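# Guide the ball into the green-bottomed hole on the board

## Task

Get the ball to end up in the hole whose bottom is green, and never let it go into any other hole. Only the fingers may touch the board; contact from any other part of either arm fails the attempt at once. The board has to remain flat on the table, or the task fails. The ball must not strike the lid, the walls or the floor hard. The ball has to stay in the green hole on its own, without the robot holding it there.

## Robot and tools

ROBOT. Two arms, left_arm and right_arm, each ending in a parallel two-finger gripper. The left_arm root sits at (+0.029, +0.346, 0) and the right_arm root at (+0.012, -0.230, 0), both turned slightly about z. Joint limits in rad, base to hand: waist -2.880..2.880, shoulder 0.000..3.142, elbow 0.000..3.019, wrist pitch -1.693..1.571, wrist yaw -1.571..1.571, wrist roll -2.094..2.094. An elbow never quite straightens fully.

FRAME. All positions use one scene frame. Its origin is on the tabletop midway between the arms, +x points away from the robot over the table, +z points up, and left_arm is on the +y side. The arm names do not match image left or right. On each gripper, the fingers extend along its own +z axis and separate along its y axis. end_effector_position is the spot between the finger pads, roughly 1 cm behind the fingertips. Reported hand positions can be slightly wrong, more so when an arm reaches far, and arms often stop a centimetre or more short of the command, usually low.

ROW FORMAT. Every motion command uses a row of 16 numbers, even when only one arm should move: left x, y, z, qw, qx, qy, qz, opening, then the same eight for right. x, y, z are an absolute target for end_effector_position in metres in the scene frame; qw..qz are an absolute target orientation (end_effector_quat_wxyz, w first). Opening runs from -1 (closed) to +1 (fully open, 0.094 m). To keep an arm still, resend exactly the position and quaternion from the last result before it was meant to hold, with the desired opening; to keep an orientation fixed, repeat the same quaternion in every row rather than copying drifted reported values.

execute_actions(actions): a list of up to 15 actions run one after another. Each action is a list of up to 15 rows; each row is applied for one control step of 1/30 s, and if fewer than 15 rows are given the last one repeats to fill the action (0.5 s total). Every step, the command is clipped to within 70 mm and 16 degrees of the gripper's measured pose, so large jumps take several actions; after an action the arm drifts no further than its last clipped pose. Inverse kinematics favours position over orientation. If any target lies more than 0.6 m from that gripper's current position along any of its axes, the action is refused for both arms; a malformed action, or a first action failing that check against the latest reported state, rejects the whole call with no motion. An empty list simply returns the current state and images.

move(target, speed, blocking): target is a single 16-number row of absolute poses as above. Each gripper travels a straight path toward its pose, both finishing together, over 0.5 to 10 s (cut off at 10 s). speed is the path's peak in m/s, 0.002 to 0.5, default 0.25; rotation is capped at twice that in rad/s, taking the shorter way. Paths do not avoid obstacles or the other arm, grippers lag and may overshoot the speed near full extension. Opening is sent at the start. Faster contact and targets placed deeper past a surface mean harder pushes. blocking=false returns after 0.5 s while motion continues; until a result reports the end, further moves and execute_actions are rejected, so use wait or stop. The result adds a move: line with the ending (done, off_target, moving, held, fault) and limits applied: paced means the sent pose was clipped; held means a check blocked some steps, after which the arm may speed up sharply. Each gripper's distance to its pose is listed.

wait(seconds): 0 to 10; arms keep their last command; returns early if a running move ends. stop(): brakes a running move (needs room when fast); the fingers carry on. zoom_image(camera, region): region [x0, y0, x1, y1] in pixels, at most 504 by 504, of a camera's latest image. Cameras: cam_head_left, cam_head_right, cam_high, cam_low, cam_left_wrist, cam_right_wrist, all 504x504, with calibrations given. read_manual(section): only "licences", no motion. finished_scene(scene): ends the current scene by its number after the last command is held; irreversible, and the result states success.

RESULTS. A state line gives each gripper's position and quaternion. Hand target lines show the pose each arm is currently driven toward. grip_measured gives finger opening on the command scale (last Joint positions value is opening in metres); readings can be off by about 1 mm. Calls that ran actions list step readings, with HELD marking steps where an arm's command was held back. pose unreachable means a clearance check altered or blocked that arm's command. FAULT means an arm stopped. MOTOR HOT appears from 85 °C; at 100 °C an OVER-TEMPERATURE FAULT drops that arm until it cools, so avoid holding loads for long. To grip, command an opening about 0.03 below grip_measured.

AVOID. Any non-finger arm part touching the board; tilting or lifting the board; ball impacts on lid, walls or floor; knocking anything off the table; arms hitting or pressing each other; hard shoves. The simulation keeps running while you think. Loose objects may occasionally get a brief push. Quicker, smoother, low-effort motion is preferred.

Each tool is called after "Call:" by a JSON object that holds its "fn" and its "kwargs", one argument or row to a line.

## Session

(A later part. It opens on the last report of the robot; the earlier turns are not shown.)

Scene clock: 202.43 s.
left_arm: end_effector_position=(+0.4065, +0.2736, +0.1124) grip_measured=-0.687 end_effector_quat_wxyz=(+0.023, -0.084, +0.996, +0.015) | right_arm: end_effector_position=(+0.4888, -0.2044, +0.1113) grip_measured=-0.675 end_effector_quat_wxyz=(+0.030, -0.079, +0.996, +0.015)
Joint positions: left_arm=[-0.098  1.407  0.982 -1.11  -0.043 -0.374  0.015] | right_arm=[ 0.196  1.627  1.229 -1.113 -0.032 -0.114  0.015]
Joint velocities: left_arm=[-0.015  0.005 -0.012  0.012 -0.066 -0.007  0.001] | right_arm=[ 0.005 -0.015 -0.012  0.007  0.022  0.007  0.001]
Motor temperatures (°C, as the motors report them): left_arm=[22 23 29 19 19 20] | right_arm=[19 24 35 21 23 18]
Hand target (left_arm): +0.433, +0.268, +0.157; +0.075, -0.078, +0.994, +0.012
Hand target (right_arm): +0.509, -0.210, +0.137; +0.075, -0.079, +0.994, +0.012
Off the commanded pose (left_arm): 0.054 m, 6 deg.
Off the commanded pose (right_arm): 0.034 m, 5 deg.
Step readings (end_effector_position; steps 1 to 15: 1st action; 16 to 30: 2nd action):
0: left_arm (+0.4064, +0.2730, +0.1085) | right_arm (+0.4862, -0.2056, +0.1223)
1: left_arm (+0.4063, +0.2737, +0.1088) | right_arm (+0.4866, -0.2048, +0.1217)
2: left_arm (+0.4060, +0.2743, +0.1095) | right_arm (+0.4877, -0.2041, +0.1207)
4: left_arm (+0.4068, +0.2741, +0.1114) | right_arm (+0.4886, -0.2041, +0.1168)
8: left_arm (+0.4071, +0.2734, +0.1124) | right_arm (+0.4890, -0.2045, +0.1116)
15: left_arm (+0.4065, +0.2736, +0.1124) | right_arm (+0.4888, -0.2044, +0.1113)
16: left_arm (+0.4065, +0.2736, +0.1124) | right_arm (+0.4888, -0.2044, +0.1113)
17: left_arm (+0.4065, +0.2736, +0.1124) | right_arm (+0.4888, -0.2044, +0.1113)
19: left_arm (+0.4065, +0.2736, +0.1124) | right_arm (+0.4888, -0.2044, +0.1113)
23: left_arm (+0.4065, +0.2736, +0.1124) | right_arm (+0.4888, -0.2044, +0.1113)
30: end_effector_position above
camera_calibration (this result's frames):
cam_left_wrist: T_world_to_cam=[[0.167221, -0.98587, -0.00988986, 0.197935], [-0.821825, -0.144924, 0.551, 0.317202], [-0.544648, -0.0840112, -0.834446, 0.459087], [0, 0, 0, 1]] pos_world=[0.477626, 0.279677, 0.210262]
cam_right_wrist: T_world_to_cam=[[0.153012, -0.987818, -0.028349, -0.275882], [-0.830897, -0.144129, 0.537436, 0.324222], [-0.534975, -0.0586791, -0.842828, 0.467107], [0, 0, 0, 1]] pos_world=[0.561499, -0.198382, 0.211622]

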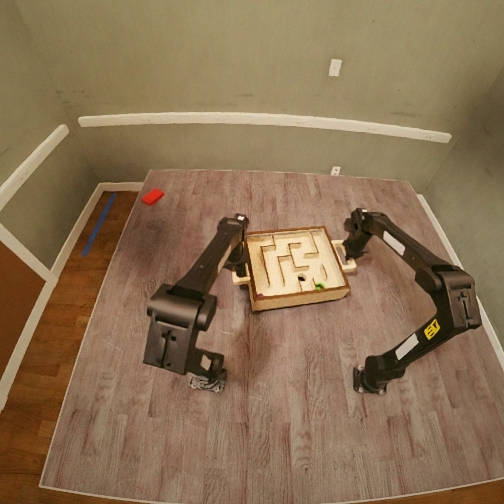

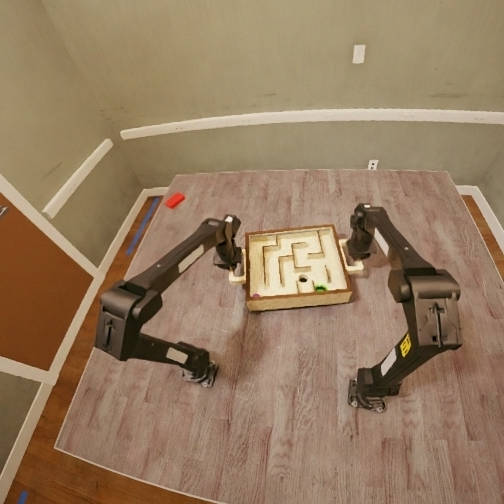

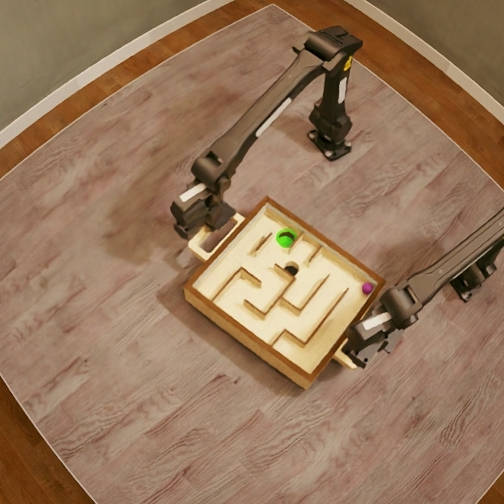

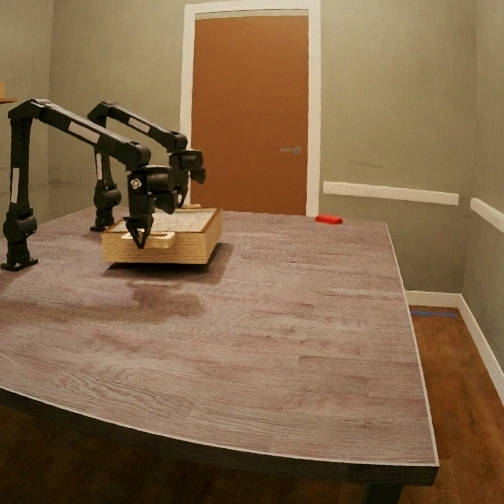

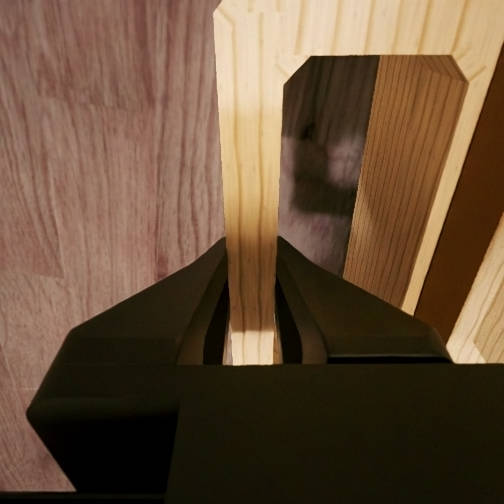

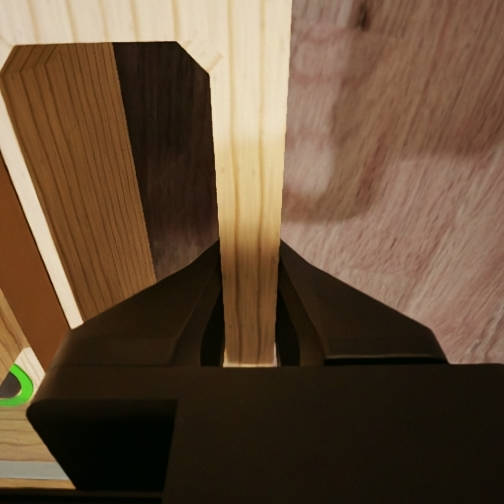

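Call:
{"fn": "execute_actions", "kwargs": {
  "actions": []
}}

Call:
{"fn": "zoom_image", "kwargs": {
  "camera": "cam_high",
  "region": [150,190,380,420]
}}

Scene clock: 219.40 s.
left_arm: end_effector_position=(+0.4065, +0.2736, +0.1124) grip_measured=-0.687 end_effector_quat_wxyz=(+0.023, -0.084, +0.996, +0.015) | right_arm: end_effector_position=(+0.4888, -0.2044, +0.1113) grip_measured=-0.675 end_effector_quat_wxyz=(+0.030, -0.079, +0.996, +0.015)
Joint positions: left_arm=[-0.098  1.407  0.982 -1.11  -0.043 -0.374  0.015] | right_arm=[ 0.196  1.627  1.229 -1.113 -0.032 -0.114  0.015]
Joint velocities: left_arm=[ 0.005 -0.015 -0.022 -0.002 -0.095  0.037  0.   ] | right_arm=[ 0.005 -0.005 -0.012  0.027  0.051 -0.051  0.001]
Motor temperatures (°C, as the motors report them): left_arm=[22 23 30 19 19 20] | right_arm=[19 24 34 21 23 18]
Hand target (left_arm): +0.433, +0.268, +0.157; +0.075, -0.078, +0.994, +0.012
Hand target (right_arm): +0.509, -0.210, +0.137; +0.075, -0.079, +0.994, +0.012
Off the commanded pose (left_arm): 0.054 m, 6 deg.
Off the commanded pose (right_arm): 0.034 m, 5 deg.
camera_calibration (this result's frames):
cam_left_wrist: T_world_to_cam=[[0.167221, -0.98587, -0.00988986, 0.197935], [-0.821825, -0.144924, 0.551, 0.317202], [-0.544648, -0.0840112, -0.834446, 0.459087], [0, 0, 0, 1]] pos_world=[0.477626, 0.279677, 0.210262]
cam_right_wrist: T_world_to_cam=[[0.153012, -0.987818, -0.028349, -0.275882], [-0.830897, -0.144129, 0.537436, 0.324222], [-0.534975, -0.0586791, -0.842828, 0.467107], [0, 0, 0, 1]] pos_world=[0.561499, -0.198382, 0.211622]

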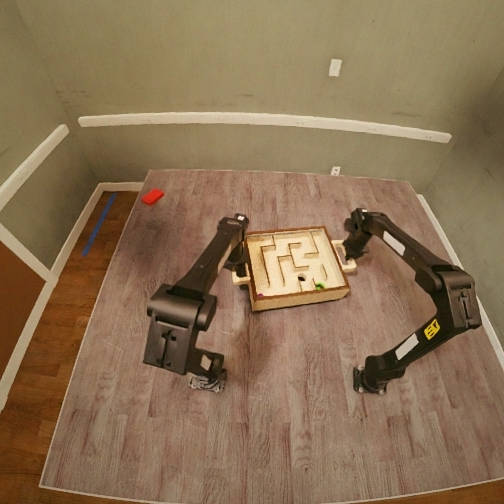

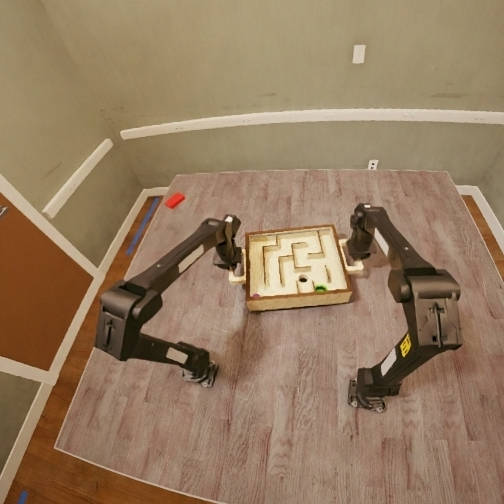

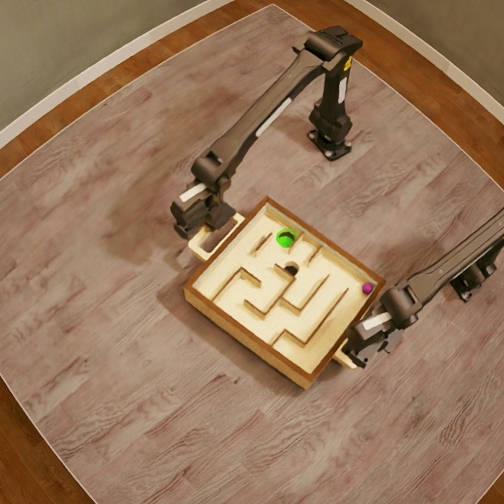

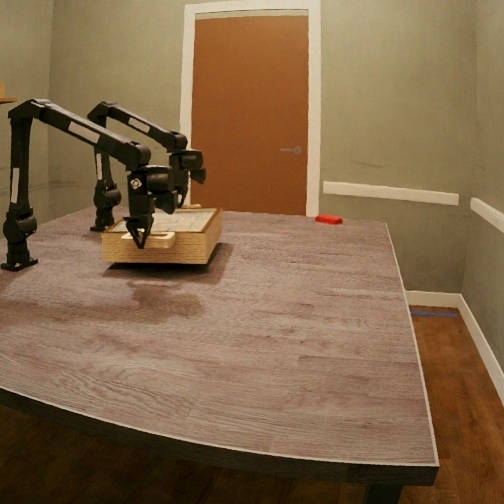

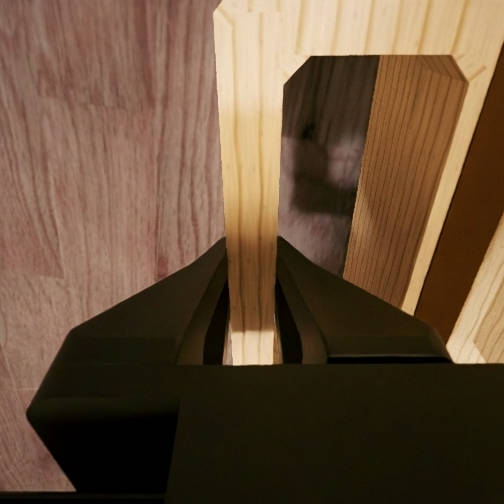

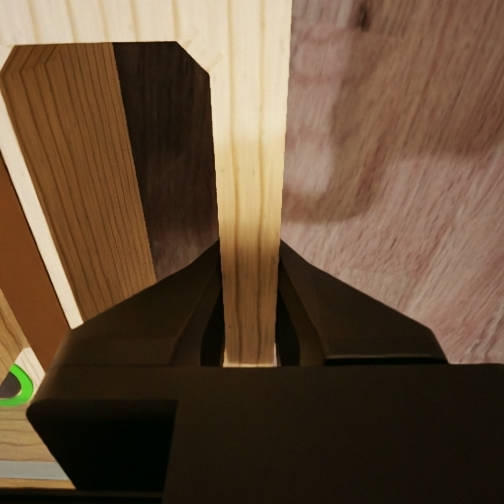

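Region (150, 190, 380, 420) of cam_high's 504x504 image, scaled by 2.191, with more detail than that image has.

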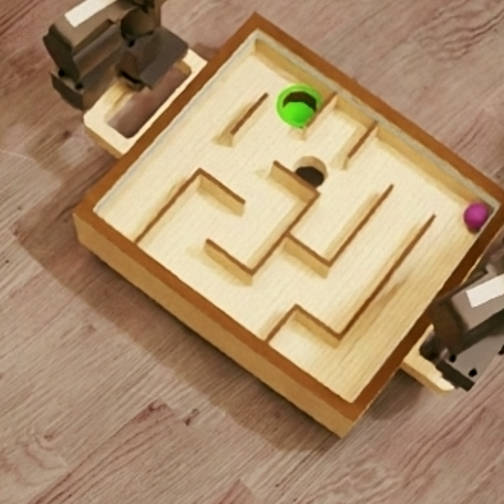

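Call:
{"fn": "execute_actions", "kwargs": {
  "actions": [
    [[0.435,0.268,0.161,0.08,-0.078,0.994,0.018,-0.8,0.511,-0.210,0.132,0.08,-0.078,0.994,0.018,-0.8]],
    [[0.435,0.268,0.161,0.08,-0.078,0.994,0.018,-0.8,0.511,-0.210,0.132,0.08,-0.078,0.994,0.018,-0.8]]
  ]
}}

Call:
{"fn": "zoom_image", "kwargs": {
  "camera": "cam_high",
  "region": [150,190,380,420]
}}

Scene clock: 230.60 s.
left_arm: end_effector_position=(+0.4066, +0.2735, +0.1127) grip_measured=-0.687 end_effector_quat_wxyz=(+0.026, -0.083, +0.996, +0.022) | right_arm: end_effector_position=(+0.4883, -0.2044, +0.1066) grip_measured=-0.675 end_effector_quat_wxyz=(+0.034, -0.079, +0.996, +0.021)
Joint positions: left_arm=[-0.104  1.407  0.983 -1.11  -0.057 -0.378  0.015] | right_arm=[ 0.192  1.627  1.215 -1.092 -0.044 -0.116  0.015]
Joint velocities: left_arm=[ 0.005  0.005  0.002 -0.007 -0.007 -0.051 -0.   ] | right_arm=[-0.005 -0.015 -0.012 -0.007  0.066  0.007  0.001]
Motor temperatures (°C, as the motors report them): left_arm=[22 23 30 19 19 20] | right_arm=[19 24 33 21 23 18]
Hand target (left_arm): +0.433, +0.268, +0.160; +0.080, -0.078, +0.994, +0.018
Hand target (right_arm): +0.509, -0.210, +0.133; +0.080, -0.079, +0.994, +0.018
Off the commanded pose (left_arm): 0.056 m, 6 deg.
Off the commanded pose (right_arm): 0.035 m, 5 deg.
Step readings (end_effector_position; steps 1 to 15: 1st action; 16 to 30: 2nd action):
0: left_arm (+0.4065, +0.2736, +0.1124) | right_arm (+0.4888, -0.2044, +0.1113)
1: left_arm (+0.4065, +0.2740, +0.1125) | right_arm (+0.4889, -0.2039, +0.1109)
2: left_arm (+0.4066, +0.2743, +0.1125) | right_arm (+0.4894, -0.2036, +0.1101)
4: left_arm (+0.4068, +0.2744, +0.1127) | right_arm (+0.4896, -0.2035, +0.1082)
8: left_arm (+0.4067, +0.2736, +0.1127) | right_arm (+0.4880, -0.2042, +0.1066)
15: left_arm (+0.4066, +0.2735, +0.1127) | right_arm (+0.4883, -0.2044, +0.1066)
16: left_arm (+0.4066, +0.2735, +0.1127) | right_arm (+0.4883, -0.2044, +0.1066)
17: left_arm (+0.4066, +0.2735, +0.1127) | right_arm (+0.4883, -0.2044, +0.1066)
19: left_arm (+0.4066, +0.2735, +0.1127) | right_arm (+0.4883, -0.2044, +0.1066)
23: left_arm (+0.4066, +0.2735, +0.1127) | right_arm (+0.4883, -0.2044, +0.1066)
30: end_effector_position above
camera_calibration (this result's frames):
cam_left_wrist: T_world_to_cam=[[0.165517, -0.985947, -0.0226453, 0.199952], [-0.823999, -0.150873, 0.546134, 0.320256], [-0.541876, -0.0717349, -0.837391, 0.455239], [0, 0, 0, 1]] pos_world=[0.477478, 0.278117, 0.210838]
cam_right_wrist: T_world_to_cam=[[0.152065, -0.987593, -0.039198, -0.274268], [-0.834314, -0.149524, 0.530624, 0.327655], [-0.529902, -0.0479857, -0.8467, 0.462926], [0, 0, 0, 1]] pos_world=[0.560379, -0.199659, 0.207347]

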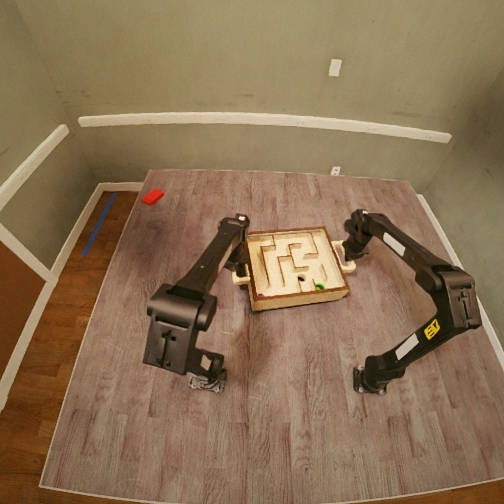

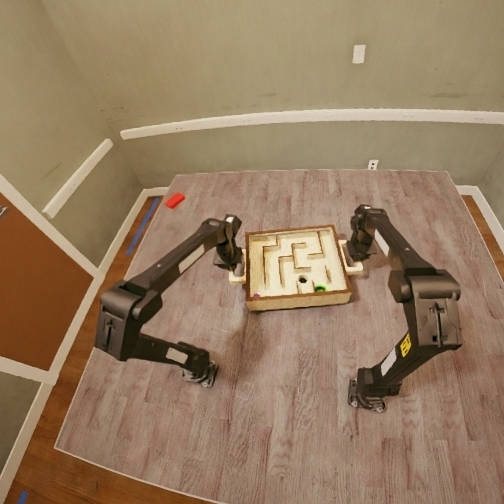

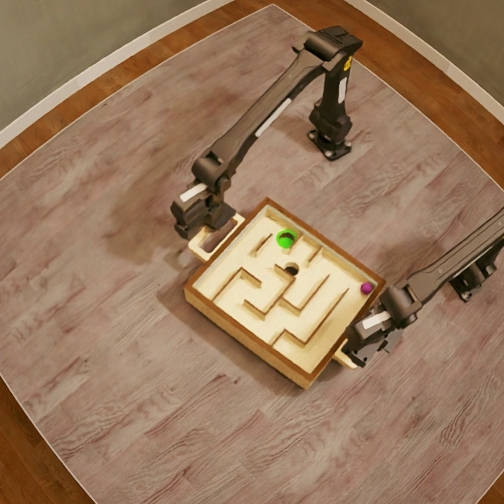

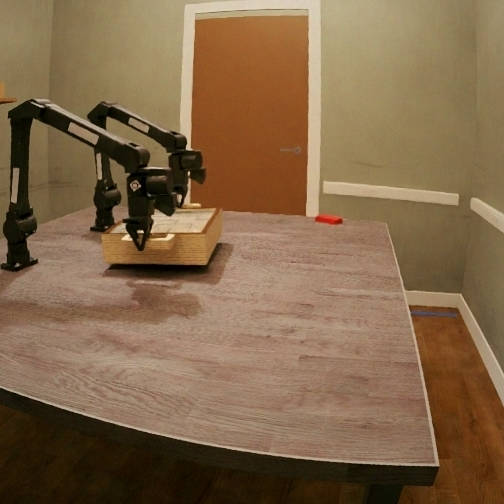

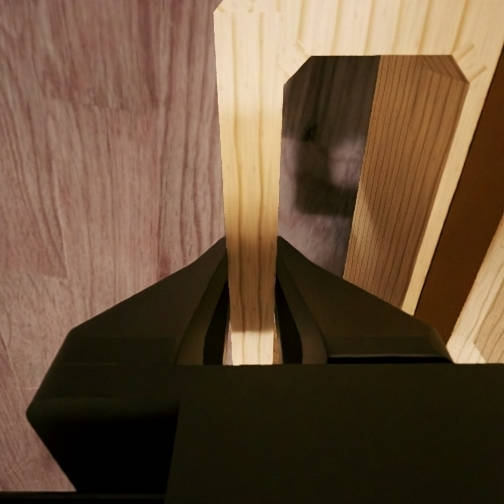

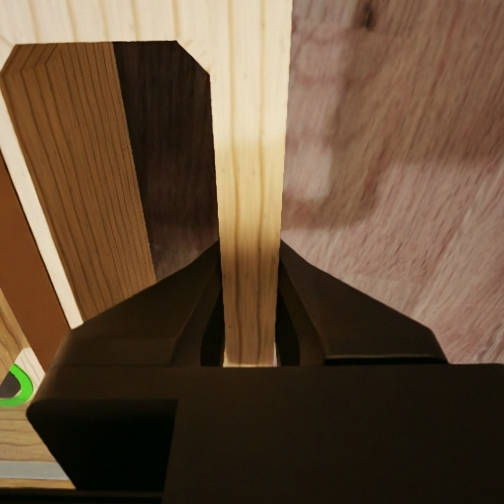

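Region (150, 190, 380, 420) of cam_high's 504x504 image, scaled by 2.191, with more detail than that image has.

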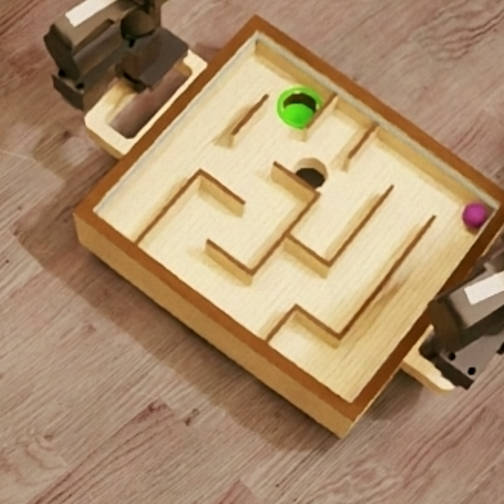

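Call:
{"fn": "execute_actions", "kwargs": {
  "actions": [
    [[0.435,0.268,0.161,0.08,-0.078,0.994,0.024,-0.8,0.511,-0.210,0.126,0.08,-0.078,0.994,0.024,-0.8]],
    [[0.435,0.268,0.161,0.08,-0.078,0.994,0.024,-0.8,0.511,-0.210,0.126,0.08,-0.078,0.994,0.024,-0.8]]
  ]
}}

Call:
{"fn": "zoom_image", "kwargs": {
  "camera": "cam_high",
  "region": [150,190,380,420]
}}

Scene clock: 234.63 s.
left_arm: end_effector_position=(+0.4062, +0.2736, +0.1130) grip_measured=-0.687 end_effector_quat_wxyz=(+0.026, -0.082, +0.996, +0.027) | right_arm: end_effector_position=(+0.4877, -0.2042, +0.1027) grip_measured=-0.675 end_effector_quat_wxyz=(+0.035, -0.078, +0.996, +0.026)
Joint positions: left_arm=[-0.109  1.407  0.984 -1.114 -0.068 -0.382  0.015] | right_arm=[ 0.188  1.628  1.205 -1.079 -0.055 -0.118  0.015]
Joint velocities: left_arm=[ 0.005  0.005  0.002 -0.002  0.037  0.037 -0.   ] | right_arm=[ 0.005  0.005  0.007  0.002 -0.051 -0.081  0.001]
Motor temperatures (°C, as the motors report them): left_arm=[22 23 31 19 19 20] | right_arm=[19 24 33 21 23 18]
Hand target (left_arm): +0.433, +0.268, +0.160; +0.080, -0.078, +0.993, +0.024
Hand target (right_arm): +0.509, -0.210, +0.127; +0.080, -0.079, +0.993, +0.024
Off the commanded pose (left_arm): 0.056 m, 6 deg.
Off the commanded pose (right_arm): 0.033 m, 5 deg.
Step readings (end_effector_position; steps 1 to 15: 1st action; 16 to 30: 2nd action):
0: left_arm (+0.4066, +0.2735, +0.1127) | right_arm (+0.4883, -0.2044, +0.1066)
1: left_arm (+0.4066, +0.2740, +0.1127) | right_arm (+0.4884, -0.2040, +0.1063)
2: left_arm (+0.4064, +0.2743, +0.1127) | right_arm (+0.4887, -0.2035, +0.1058)
4: left_arm (+0.4068, +0.2742, +0.1131) | right_arm (+0.4888, -0.2035, +0.1043)
8: left_arm (+0.4063, +0.2737, +0.1130) | right_arm (+0.4877, -0.2042, +0.1027)
15: left_arm (+0.4062, +0.2736, +0.1130) | right_arm (+0.4877, -0.2042, +0.1027)
16: left_arm (+0.4062, +0.2736, +0.1130) | right_arm (+0.4877, -0.2042, +0.1027)
17: left_arm (+0.4062, +0.2736, +0.1130) | right_arm (+0.4877, -0.2042, +0.1027)
19: left_arm (+0.4062, +0.2736, +0.1130) | right_arm (+0.4877, -0.2042, +0.1027)
23: left_arm (+0.4062, +0.2736, +0.1130) | right_arm (+0.4877, -0.2042, +0.1027)
30: end_effector_position above
camera_calibration (this result's frames):
cam_left_wrist: T_world_to_cam=[[0.16476, -0.985758, -0.033684, 0.201641], [-0.824094, -0.156344, 0.54445, 0.321404], [-0.541962, -0.0619449, -0.838117, 0.452728], [0, 0, 0, 1]] pos_world=[0.477006, 0.277063, 0.211242]
cam_right_wrist: T_world_to_cam=[[0.151376, -0.987223, -0.0497531, -0.2726], [-0.835474, -0.154682, 0.52731, 0.32912], [-0.528269, -0.0382547, -0.848215, 0.460706], [0, 0, 0, 1]] pos_world=[0.559613, -0.200584, 0.203667]

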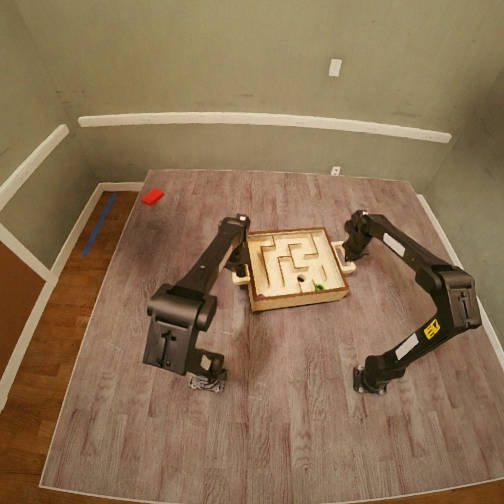

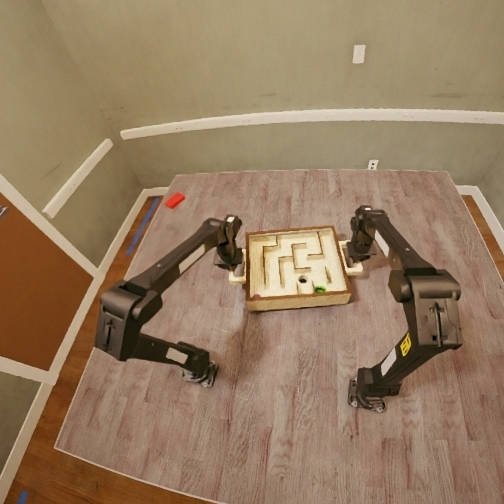

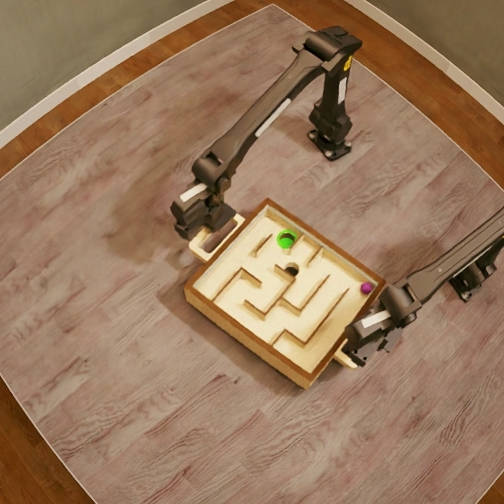

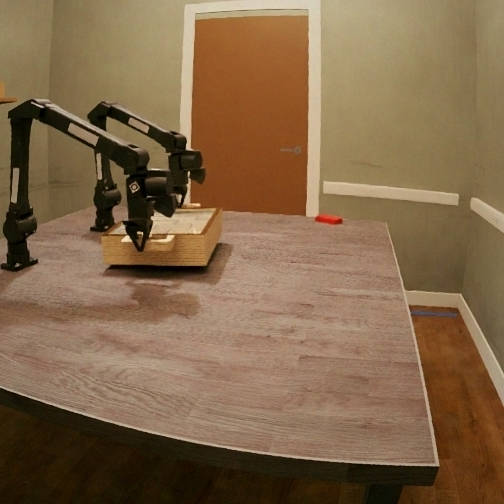

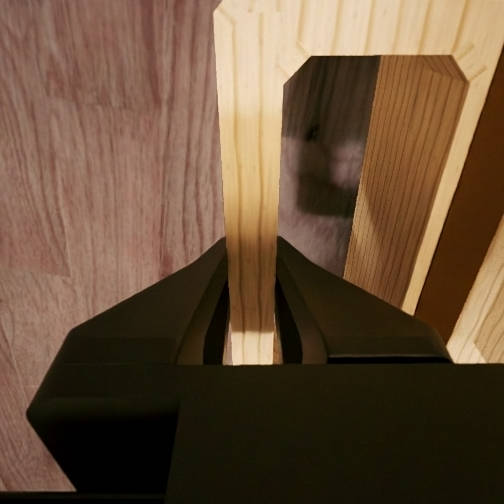

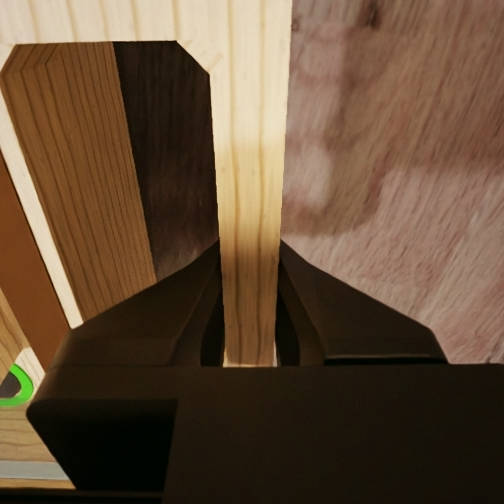

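Region (150, 190, 380, 420) of cam_high's 504x504 image, scaled by 2.191, with more detail than that image has.

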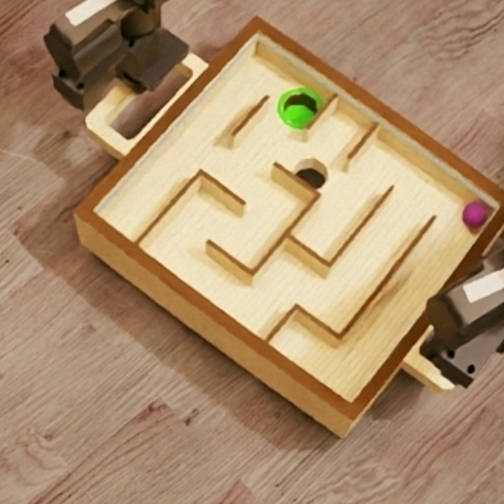

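Call:
{"fn": "execute_actions", "kwargs": {
  "actions": [
    [[0.435,0.268,0.163,0.08,-0.078,0.994,0.028,-0.8,0.511,-0.210,0.122,0.08,-0.078,0.994,0.028,-0.8]],
    [[0.435,0.268,0.163,0.08,-0.078,0.994,0.028,-0.8,0.511,-0.210,0.122,0.08,-0.078,0.994,0.028,-0.8]]
  ]
}}

Call:
{"fn": "zoom_image", "kwargs": {
  "camera": "cam_high",
  "region": [150,190,380,420]
}}

Scene clock: 239.50 s.
left_arm: end_effector_position=(+0.4062, +0.2737, +0.1146) grip_measured=-0.687 end_effector_quat_wxyz=(+0.026, -0.082, +0.996, +0.032) | right_arm: end_effector_position=(+0.4876, -0.2037, +0.0996) grip_measured=-0.675 end_effector_quat_wxyz=(+0.036, -0.078, +0.996, +0.030)
Joint positions: left_arm=[-0.113  1.407  0.988 -1.121 -0.076 -0.384  0.015] | right_arm=[ 0.186  1.632  1.2   -1.07  -0.064 -0.12   0.015]
Joint velocities: left_arm=[ 0.005 -0.015  0.002 -0.017  0.037 -0.022 -0.   ] | right_arm=[-0.005 -0.005 -0.007 -0.012  0.051 -0.037  0.001]
Motor temperatures (°C, as the motors report them): left_arm=[22 23 31 19 19 20] | right_arm=[19 24 33 21 23 18]
Hand target (left_arm): +0.433, +0.268, +0.162; +0.080, -0.078, +0.993, +0.028
Hand target (right_arm): +0.509, -0.210, +0.123; +0.080, -0.079, +0.993, +0.027
Off the commanded pose (left_arm): 0.057 m, 6 deg.
Off the commanded pose (right_arm): 0.033 m, 5 deg.
Step readings (end_effector_position; steps 1 to 15: 1st action; 16 to 30: 2nd action):
0: left_arm (+0.4062, +0.2736, +0.1130) | right_arm (+0.4877, -0.2042, +0.1027)
1: left_arm (+0.4062, +0.2738, +0.1132) | right_arm (+0.4877, -0.2039, +0.1025)
2: left_arm (+0.4059, +0.2740, +0.1133) | right_arm (+0.4880, -0.2037, +0.1021)
4: left_arm (+0.4063, +0.2740, +0.1142) | right_arm (+0.4880, -0.2036, +0.1010)
8: left_arm (+0.4063, +0.2737, +0.1146) | right_arm (+0.4876, -0.2037, +0.0996)
15: left_arm (+0.4062, +0.2737, +0.1146) | right_arm (+0.4876, -0.2037, +0.0996)
16: left_arm (+0.4062, +0.2737, +0.1146) | right_arm (+0.4876, -0.2037, +0.0996)
17: left_arm (+0.4062, +0.2737, +0.1146) | right_arm (+0.4876, -0.2037, +0.0996)
19: left_arm (+0.4062, +0.2737, +0.1146) | right_arm (+0.4876, -0.2037, +0.0996)
23: left_arm (+0.4062, +0.2737, +0.1146) | right_arm (+0.4876, -0.2037, +0.0996)
30: end_effector_position above
camera_calibration (this result's frames):
cam_left_wrist: T_world_to_cam=[[0.164245, -0.985512, -0.0423025, 0.202922], [-0.823841, -0.160634, 0.543583, 0.321803], [-0.542502, -0.05443, -0.838289, 0.452247], [0, 0, 0, 1]] pos_world=[0.477131, 0.27629, 0.212771]
cam_right_wrist: T_world_to_cam=[[0.151598, -0.986725, -0.0582459, -0.271494], [-0.835541, -0.159408, 0.525795, 0.32996], [-0.5281, -0.0310426, -0.848615, 0.459473], [0, 0, 0, 1]] pos_world=[0.5595, -0.201028, 0.200611]

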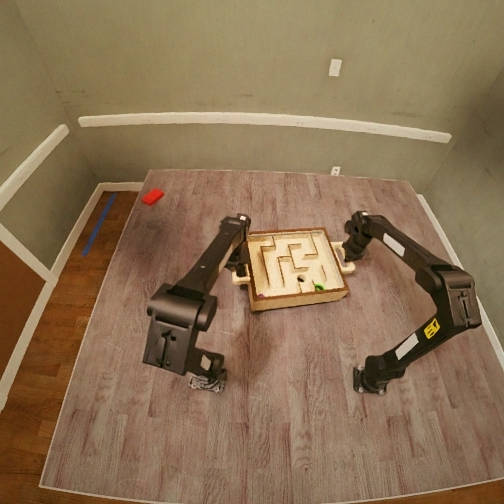

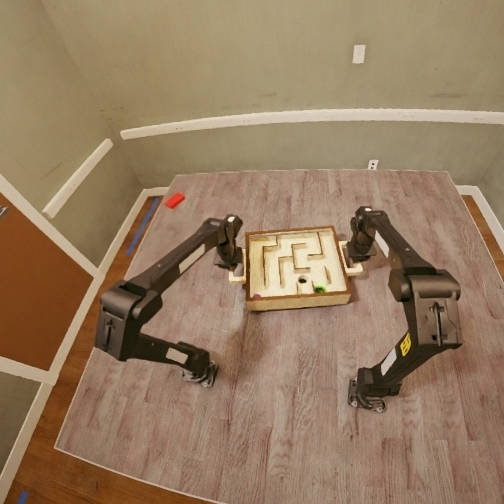

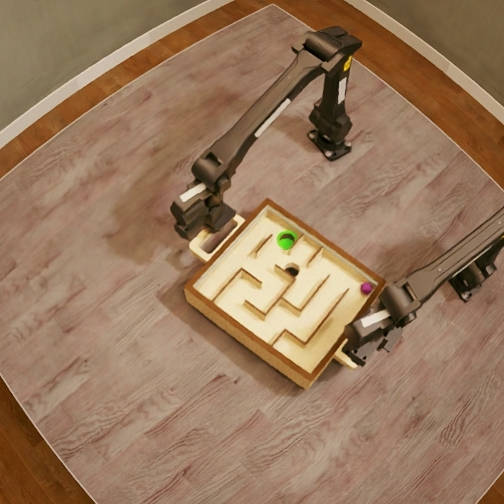

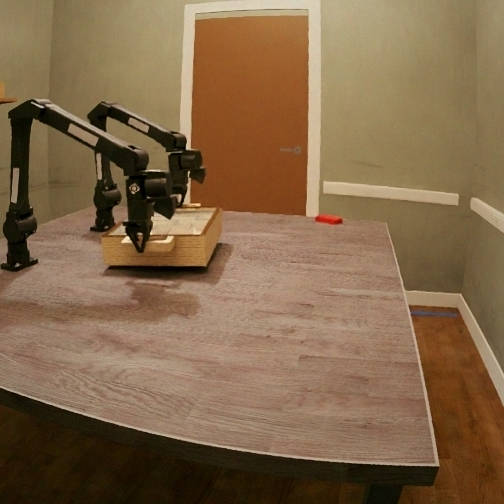

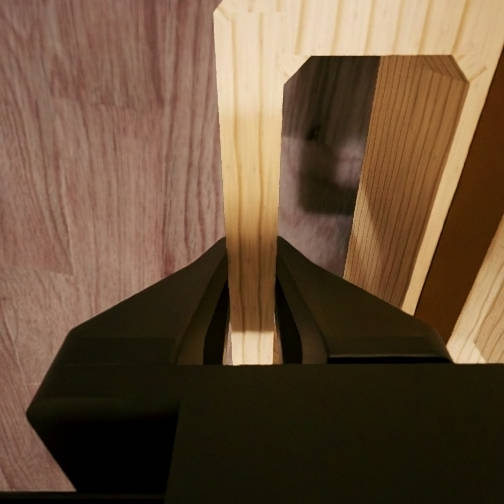

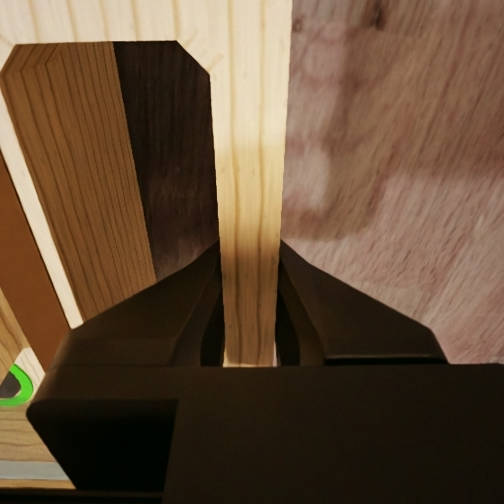

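Region (150, 190, 380, 420) of cam_high's 504x504 image, scaled by 2.191, with more detail than that image has.

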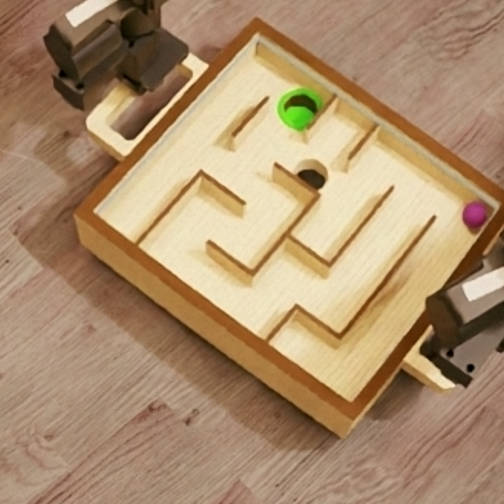

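Call:
{"fn": "execute_actions", "kwargs": {
  "actions": [
    [[0.435,0.268,0.166,0.075,-0.078,0.994,0.036,-0.8,0.511,-0.210,0.115,0.075,-0.078,0.994,0.036,-0.8]],
    [[0.435,0.268,0.155,0.08,-0.078,0.994,0.005,-0.8,0.511,-0.210,0.142,0.08,-0.078,0.994,0.005,-0.8]]
  ]
}}

Call:
{"fn": "zoom_image", "kwargs": {
  "camera": "cam_high",
  "region": [150,190,380,420]
}}

Scene clock: 245.77 s.
left_arm: end_effector_position=(+0.4084, +0.2696, +0.1193) grip_measured=-0.687 end_effector_quat_wxyz=(+0.024, -0.080, +0.996, +0.024) | right_arm: end_effector_position=(+0.4858, -0.2078, +0.0941) grip_measured=-0.675 end_effector_quat_wxyz=(+0.026, -0.075, +0.997, +0.021)
Joint positions: left_arm=[-0.115  1.408  1.003 -1.133 -0.06  -0.382  0.015] | right_arm=[ 0.185  1.643  1.2   -1.076 -0.045 -0.117  0.015]
Joint velocities: left_arm=[-0.015 -0.015 -0.017  0.002 -0.007 -0.007  0.   ] | right_arm=[-0.015 -0.005  0.007 -0.007 -0.11  -0.037 -0.002]
Motor temperatures (°C, as the motors report them): left_arm=[22 23 31 19 19 20] | right_arm=[19 24 33 21 23 18]
Hand target (left_arm): +0.434, +0.268, +0.155; +0.080, -0.077, +0.994, +0.006
Hand target (right_arm): +0.507, -0.210, +0.142; +0.080, -0.078, +0.994, +0.005
Off the commanded pose (left_arm): 0.045 m, 7 deg.
Off the commanded pose (right_arm): 0.054 m, 6 deg.
Step readings (end_effector_position; steps 1 to 15: 1st action; 16 to 30: 2nd action):
0: left_arm (+0.4062, +0.2737, +0.1146) | right_arm (+0.4876, -0.2037, +0.0996)
1: left_arm (+0.4060, +0.2740, +0.1150) | right_arm (+0.4878, -0.2033, +0.0993)
2: left_arm (+0.4057, +0.2744, +0.1160) | right_arm (+0.4880, -0.2029, +0.0989)
4: left_arm (+0.4063, +0.2741, +0.1186) | right_arm (+0.4882, -0.2028, +0.0965)
8: left_arm (+0.4069, +0.2738, +0.1201) | right_arm (+0.4889, -0.2028, +0.0941)
15: left_arm (+0.4065, +0.2739, +0.1201) | right_arm (+0.4889, -0.2027, +0.0941)
16: left_arm (+0.4067, +0.2717, +0.1199) | right_arm (+0.4885, -0.2048, +0.0938)
17: left_arm (+0.4077, +0.2700, +0.1198) | right_arm (+0.4877, -0.2070, +0.0936)
19: left_arm (+0.4082, +0.2692, +0.1193) | right_arm (+0.4863, -0.2078, +0.0942)
23: left_arm (+0.4084, +0.2696, +0.1193) | right_arm (+0.4859, -0.2078, +0.0941)
30: end_effector_position above
camera_calibration (this result's frames):
cam_left_wrist: T_world_to_cam=[[0.159144, -0.986895, -0.0266897, 0.199301], [-0.823379, -0.147595, 0.547962, 0.316097], [-0.54472, -0.0652292, -0.836077, 0.460724], [0, 0, 0, 1]] pos_world=[0.479516, 0.273396, 0.217311]
cam_right_wrist: T_world_to_cam=[[0.145083, -0.988543, -0.0416269, -0.274322], [-0.827077, -0.144262, 0.543261, 0.328057], [-0.543042, -0.0443893, -0.838531, 0.457288], [0, 0, 0, 1]] pos_world=[0.559454, -0.203554, 0.193811]

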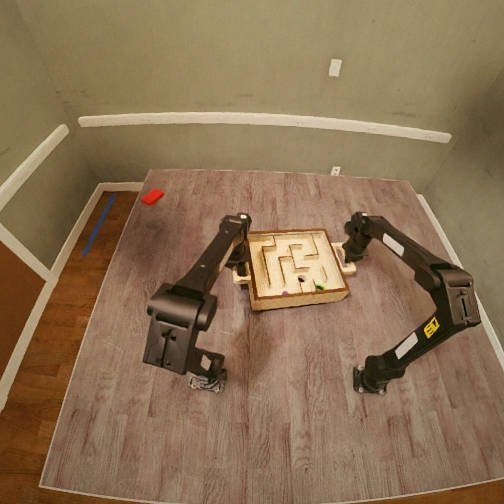

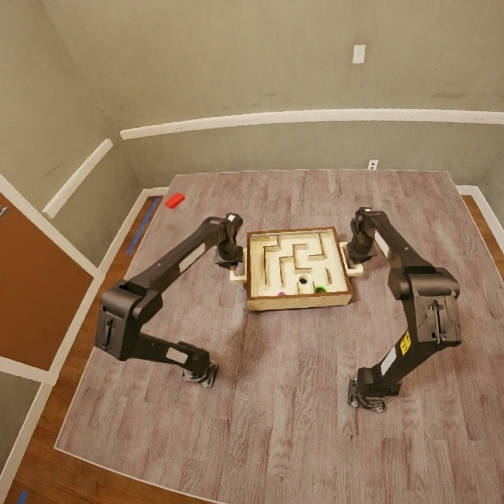

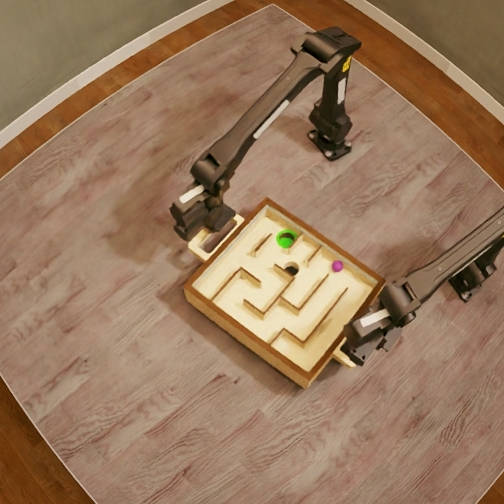

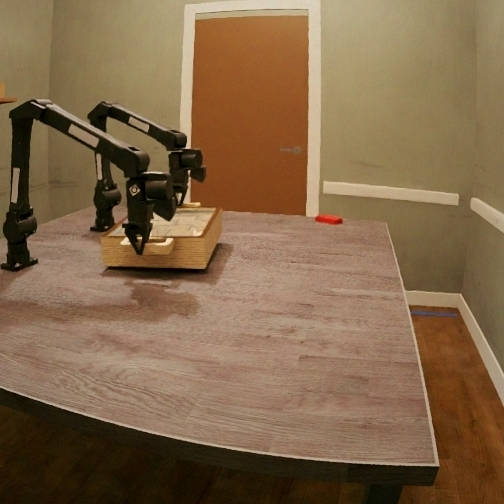

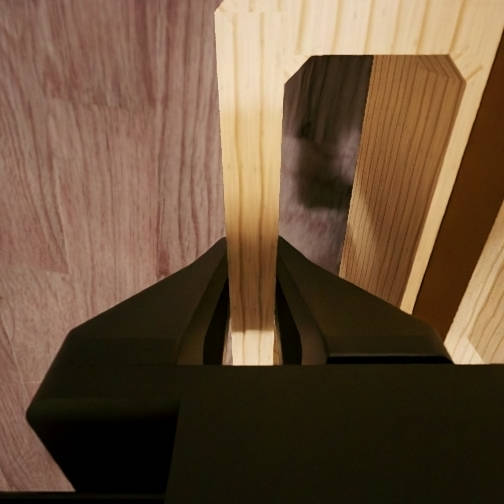

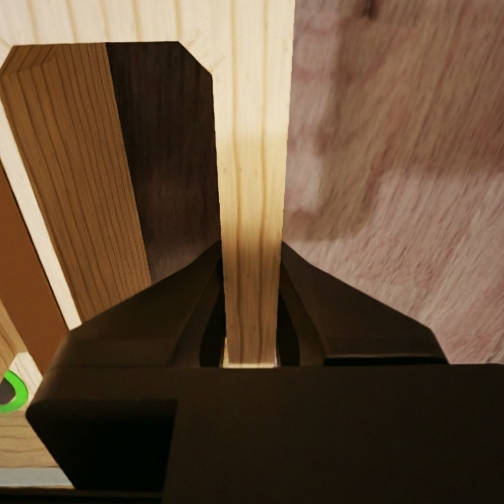

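Region (150, 190, 380, 420) of cam_high's 504x504 image, scaled by 2.191, with more detail than that image has.

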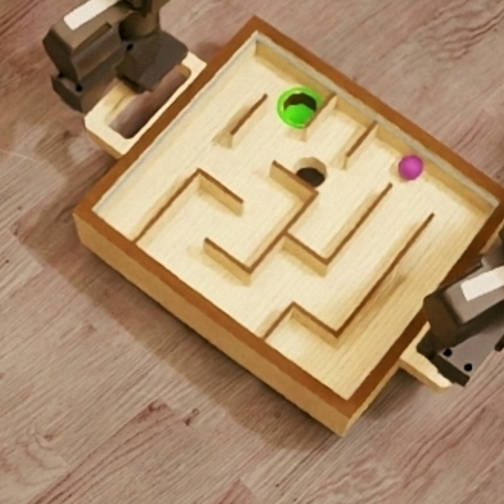

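Call:
{"fn": "execute_actions", "kwargs": {
  "actions": [
    [[0.435,0.268,0.146,0.08,-0.078,0.994,-0.022,-0.8,0.511,-0.210,0.158,0.08,-0.078,0.994,-0.022,-0.8]],
    [[0.435,0.268,0.146,0.08,-0.078,0.994,-0.022,-0.8,0.511,-0.210,0.158,0.08,-0.078,0.994,-0.022,-0.8]]
  ]
}}

Call:
{"fn": "zoom_image", "kwargs": {
  "camera": "cam_high",
  "region": [150,190,380,420]
}}

Scene clock: 253.87 s.
left_arm: end_effector_position=(+0.4075, +0.2701, +0.1098) grip_measured=-0.687 end_effector_quat_wxyz=(+0.022, -0.077, +0.997, -0.002) | right_arm: end_effector_position=(+0.4803, -0.2089, +0.1069) grip_measured=-0.671 end_effector_quat_wxyz=(+0.022, -0.072, +0.997, -0.006)
Joint positions: left_arm=[-0.091  1.41   0.978 -1.096 -0.008 -0.354  0.015] | right_arm=[ 0.203  1.619  1.207 -1.114  0.012 -0.094  0.015]
Joint velocities: left_arm=[-0.015 -0.005 -0.002 -0.022  0.051 -0.066 -0.001] | right_arm=[-0.005 -0.005  0.022  0.002  0.022 -0.066  0.   ]
Motor temperatures (°C, as the motors report them): left_arm=[22 23 30 19 19 20] | right_arm=[19 24 34 21 23 18]
Hand target (left_arm): +0.433, +0.269, +0.146; +0.080, -0.077, +0.994, -0.021
Hand target (right_arm): +0.506, -0.210, +0.159; +0.080, -0.078, +0.993, -0.022
Off the commanded pose (left_arm): 0.046 m, 7 deg.
Off the commanded pose (right_arm): 0.060 m, 7 deg.
Step readings (end_effector_position; steps 1 to 15: 1st action; 16 to 30: 2nd action):
0: left_arm (+0.4084, +0.2696, +0.1193) | right_arm (+0.4858, -0.2078, +0.0941)
1: left_arm (+0.4085, +0.2681, +0.1186) | right_arm (+0.4853, -0.2094, +0.0946)
2: left_arm (+0.4094, +0.2668, +0.1172) | right_arm (+0.4837, -0.2112, +0.0957)
4: left_arm (+0.4082, +0.2679, +0.1127) | right_arm (+0.4814, -0.2109, +0.1003)
8: left_arm (+0.4062, +0.2702, +0.1098) | right_arm (+0.4801, -0.2088, +0.1064)
15: left_arm (+0.4075, +0.2701, +0.1098) | right_arm (+0.4803, -0.2089, +0.1069)
16: left_arm (+0.4075, +0.2701, +0.1098) | right_arm (+0.4803, -0.2089, +0.1069)
17: left_arm (+0.4075, +0.2701, +0.1098) | right_arm (+0.4803, -0.2089, +0.1069)
19: left_arm (+0.4075, +0.2701, +0.1098) | right_arm (+0.4803, -0.2089, +0.1069)
23: left_arm (+0.4075, +0.2701, +0.1098) | right_arm (+0.4803, -0.2089, +0.1069)
30: end_effector_position above
camera_calibration (this result's frames):
cam_left_wrist: T_world_to_cam=[[0.153455, -0.987854, 0.0244133, 0.196655], [-0.823261, -0.114145, 0.556069, 0.310677], [-0.546528, -0.10543, -0.830778, 0.463296], [0, 0, 0, 1]] pos_world=[0.478795, 0.278574, 0.207338]
cam_right_wrist: T_world_to_cam=[[0.137834, -0.990374, 0.0126736, -0.276803], [-0.825496, -0.107797, 0.554018, 0.322131], [-0.547319, -0.0868242, -0.832409, 0.457519], [0, 0, 0, 1]] pos_world=[0.554479, -0.19969, 0.205884]

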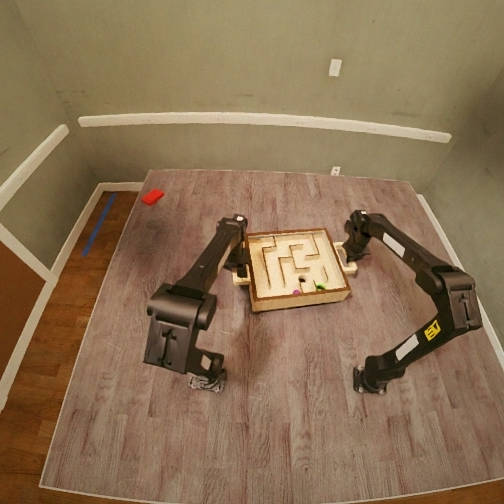

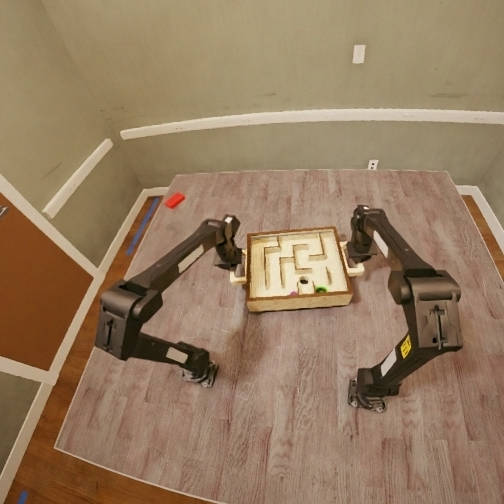

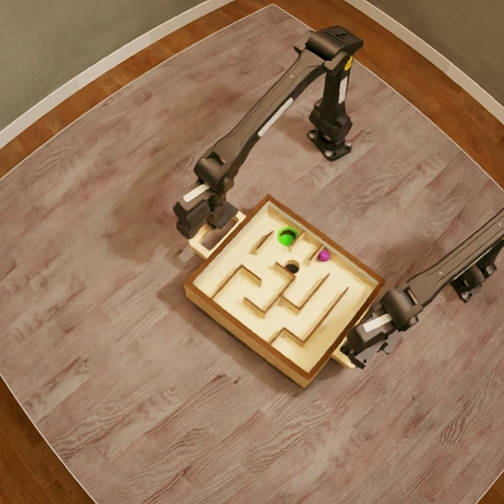

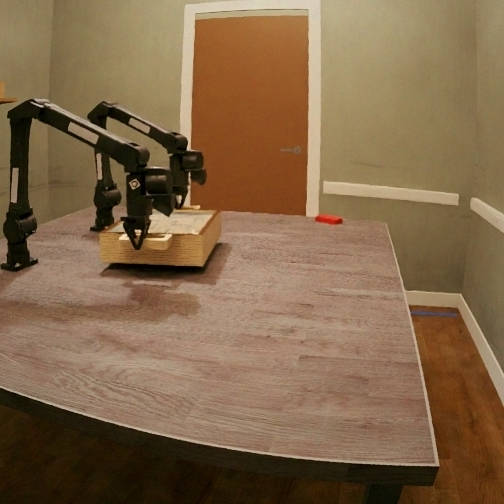

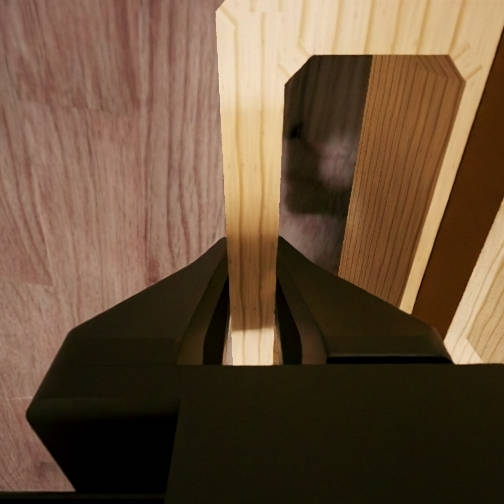

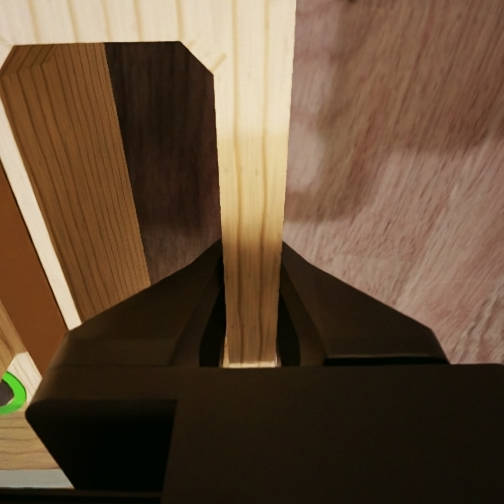

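Region (150, 190, 380, 420) of cam_high's 504x504 image, scaled by 2.191, with more detail than that image has.

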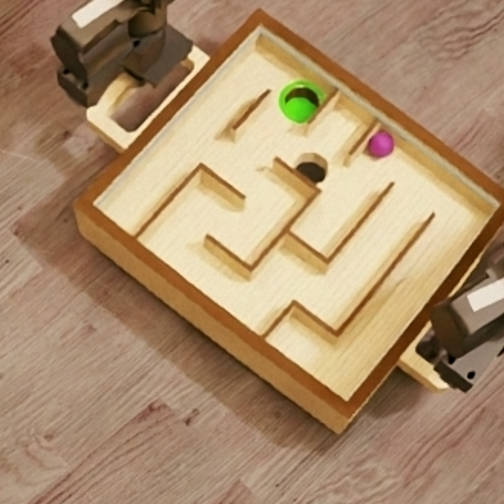

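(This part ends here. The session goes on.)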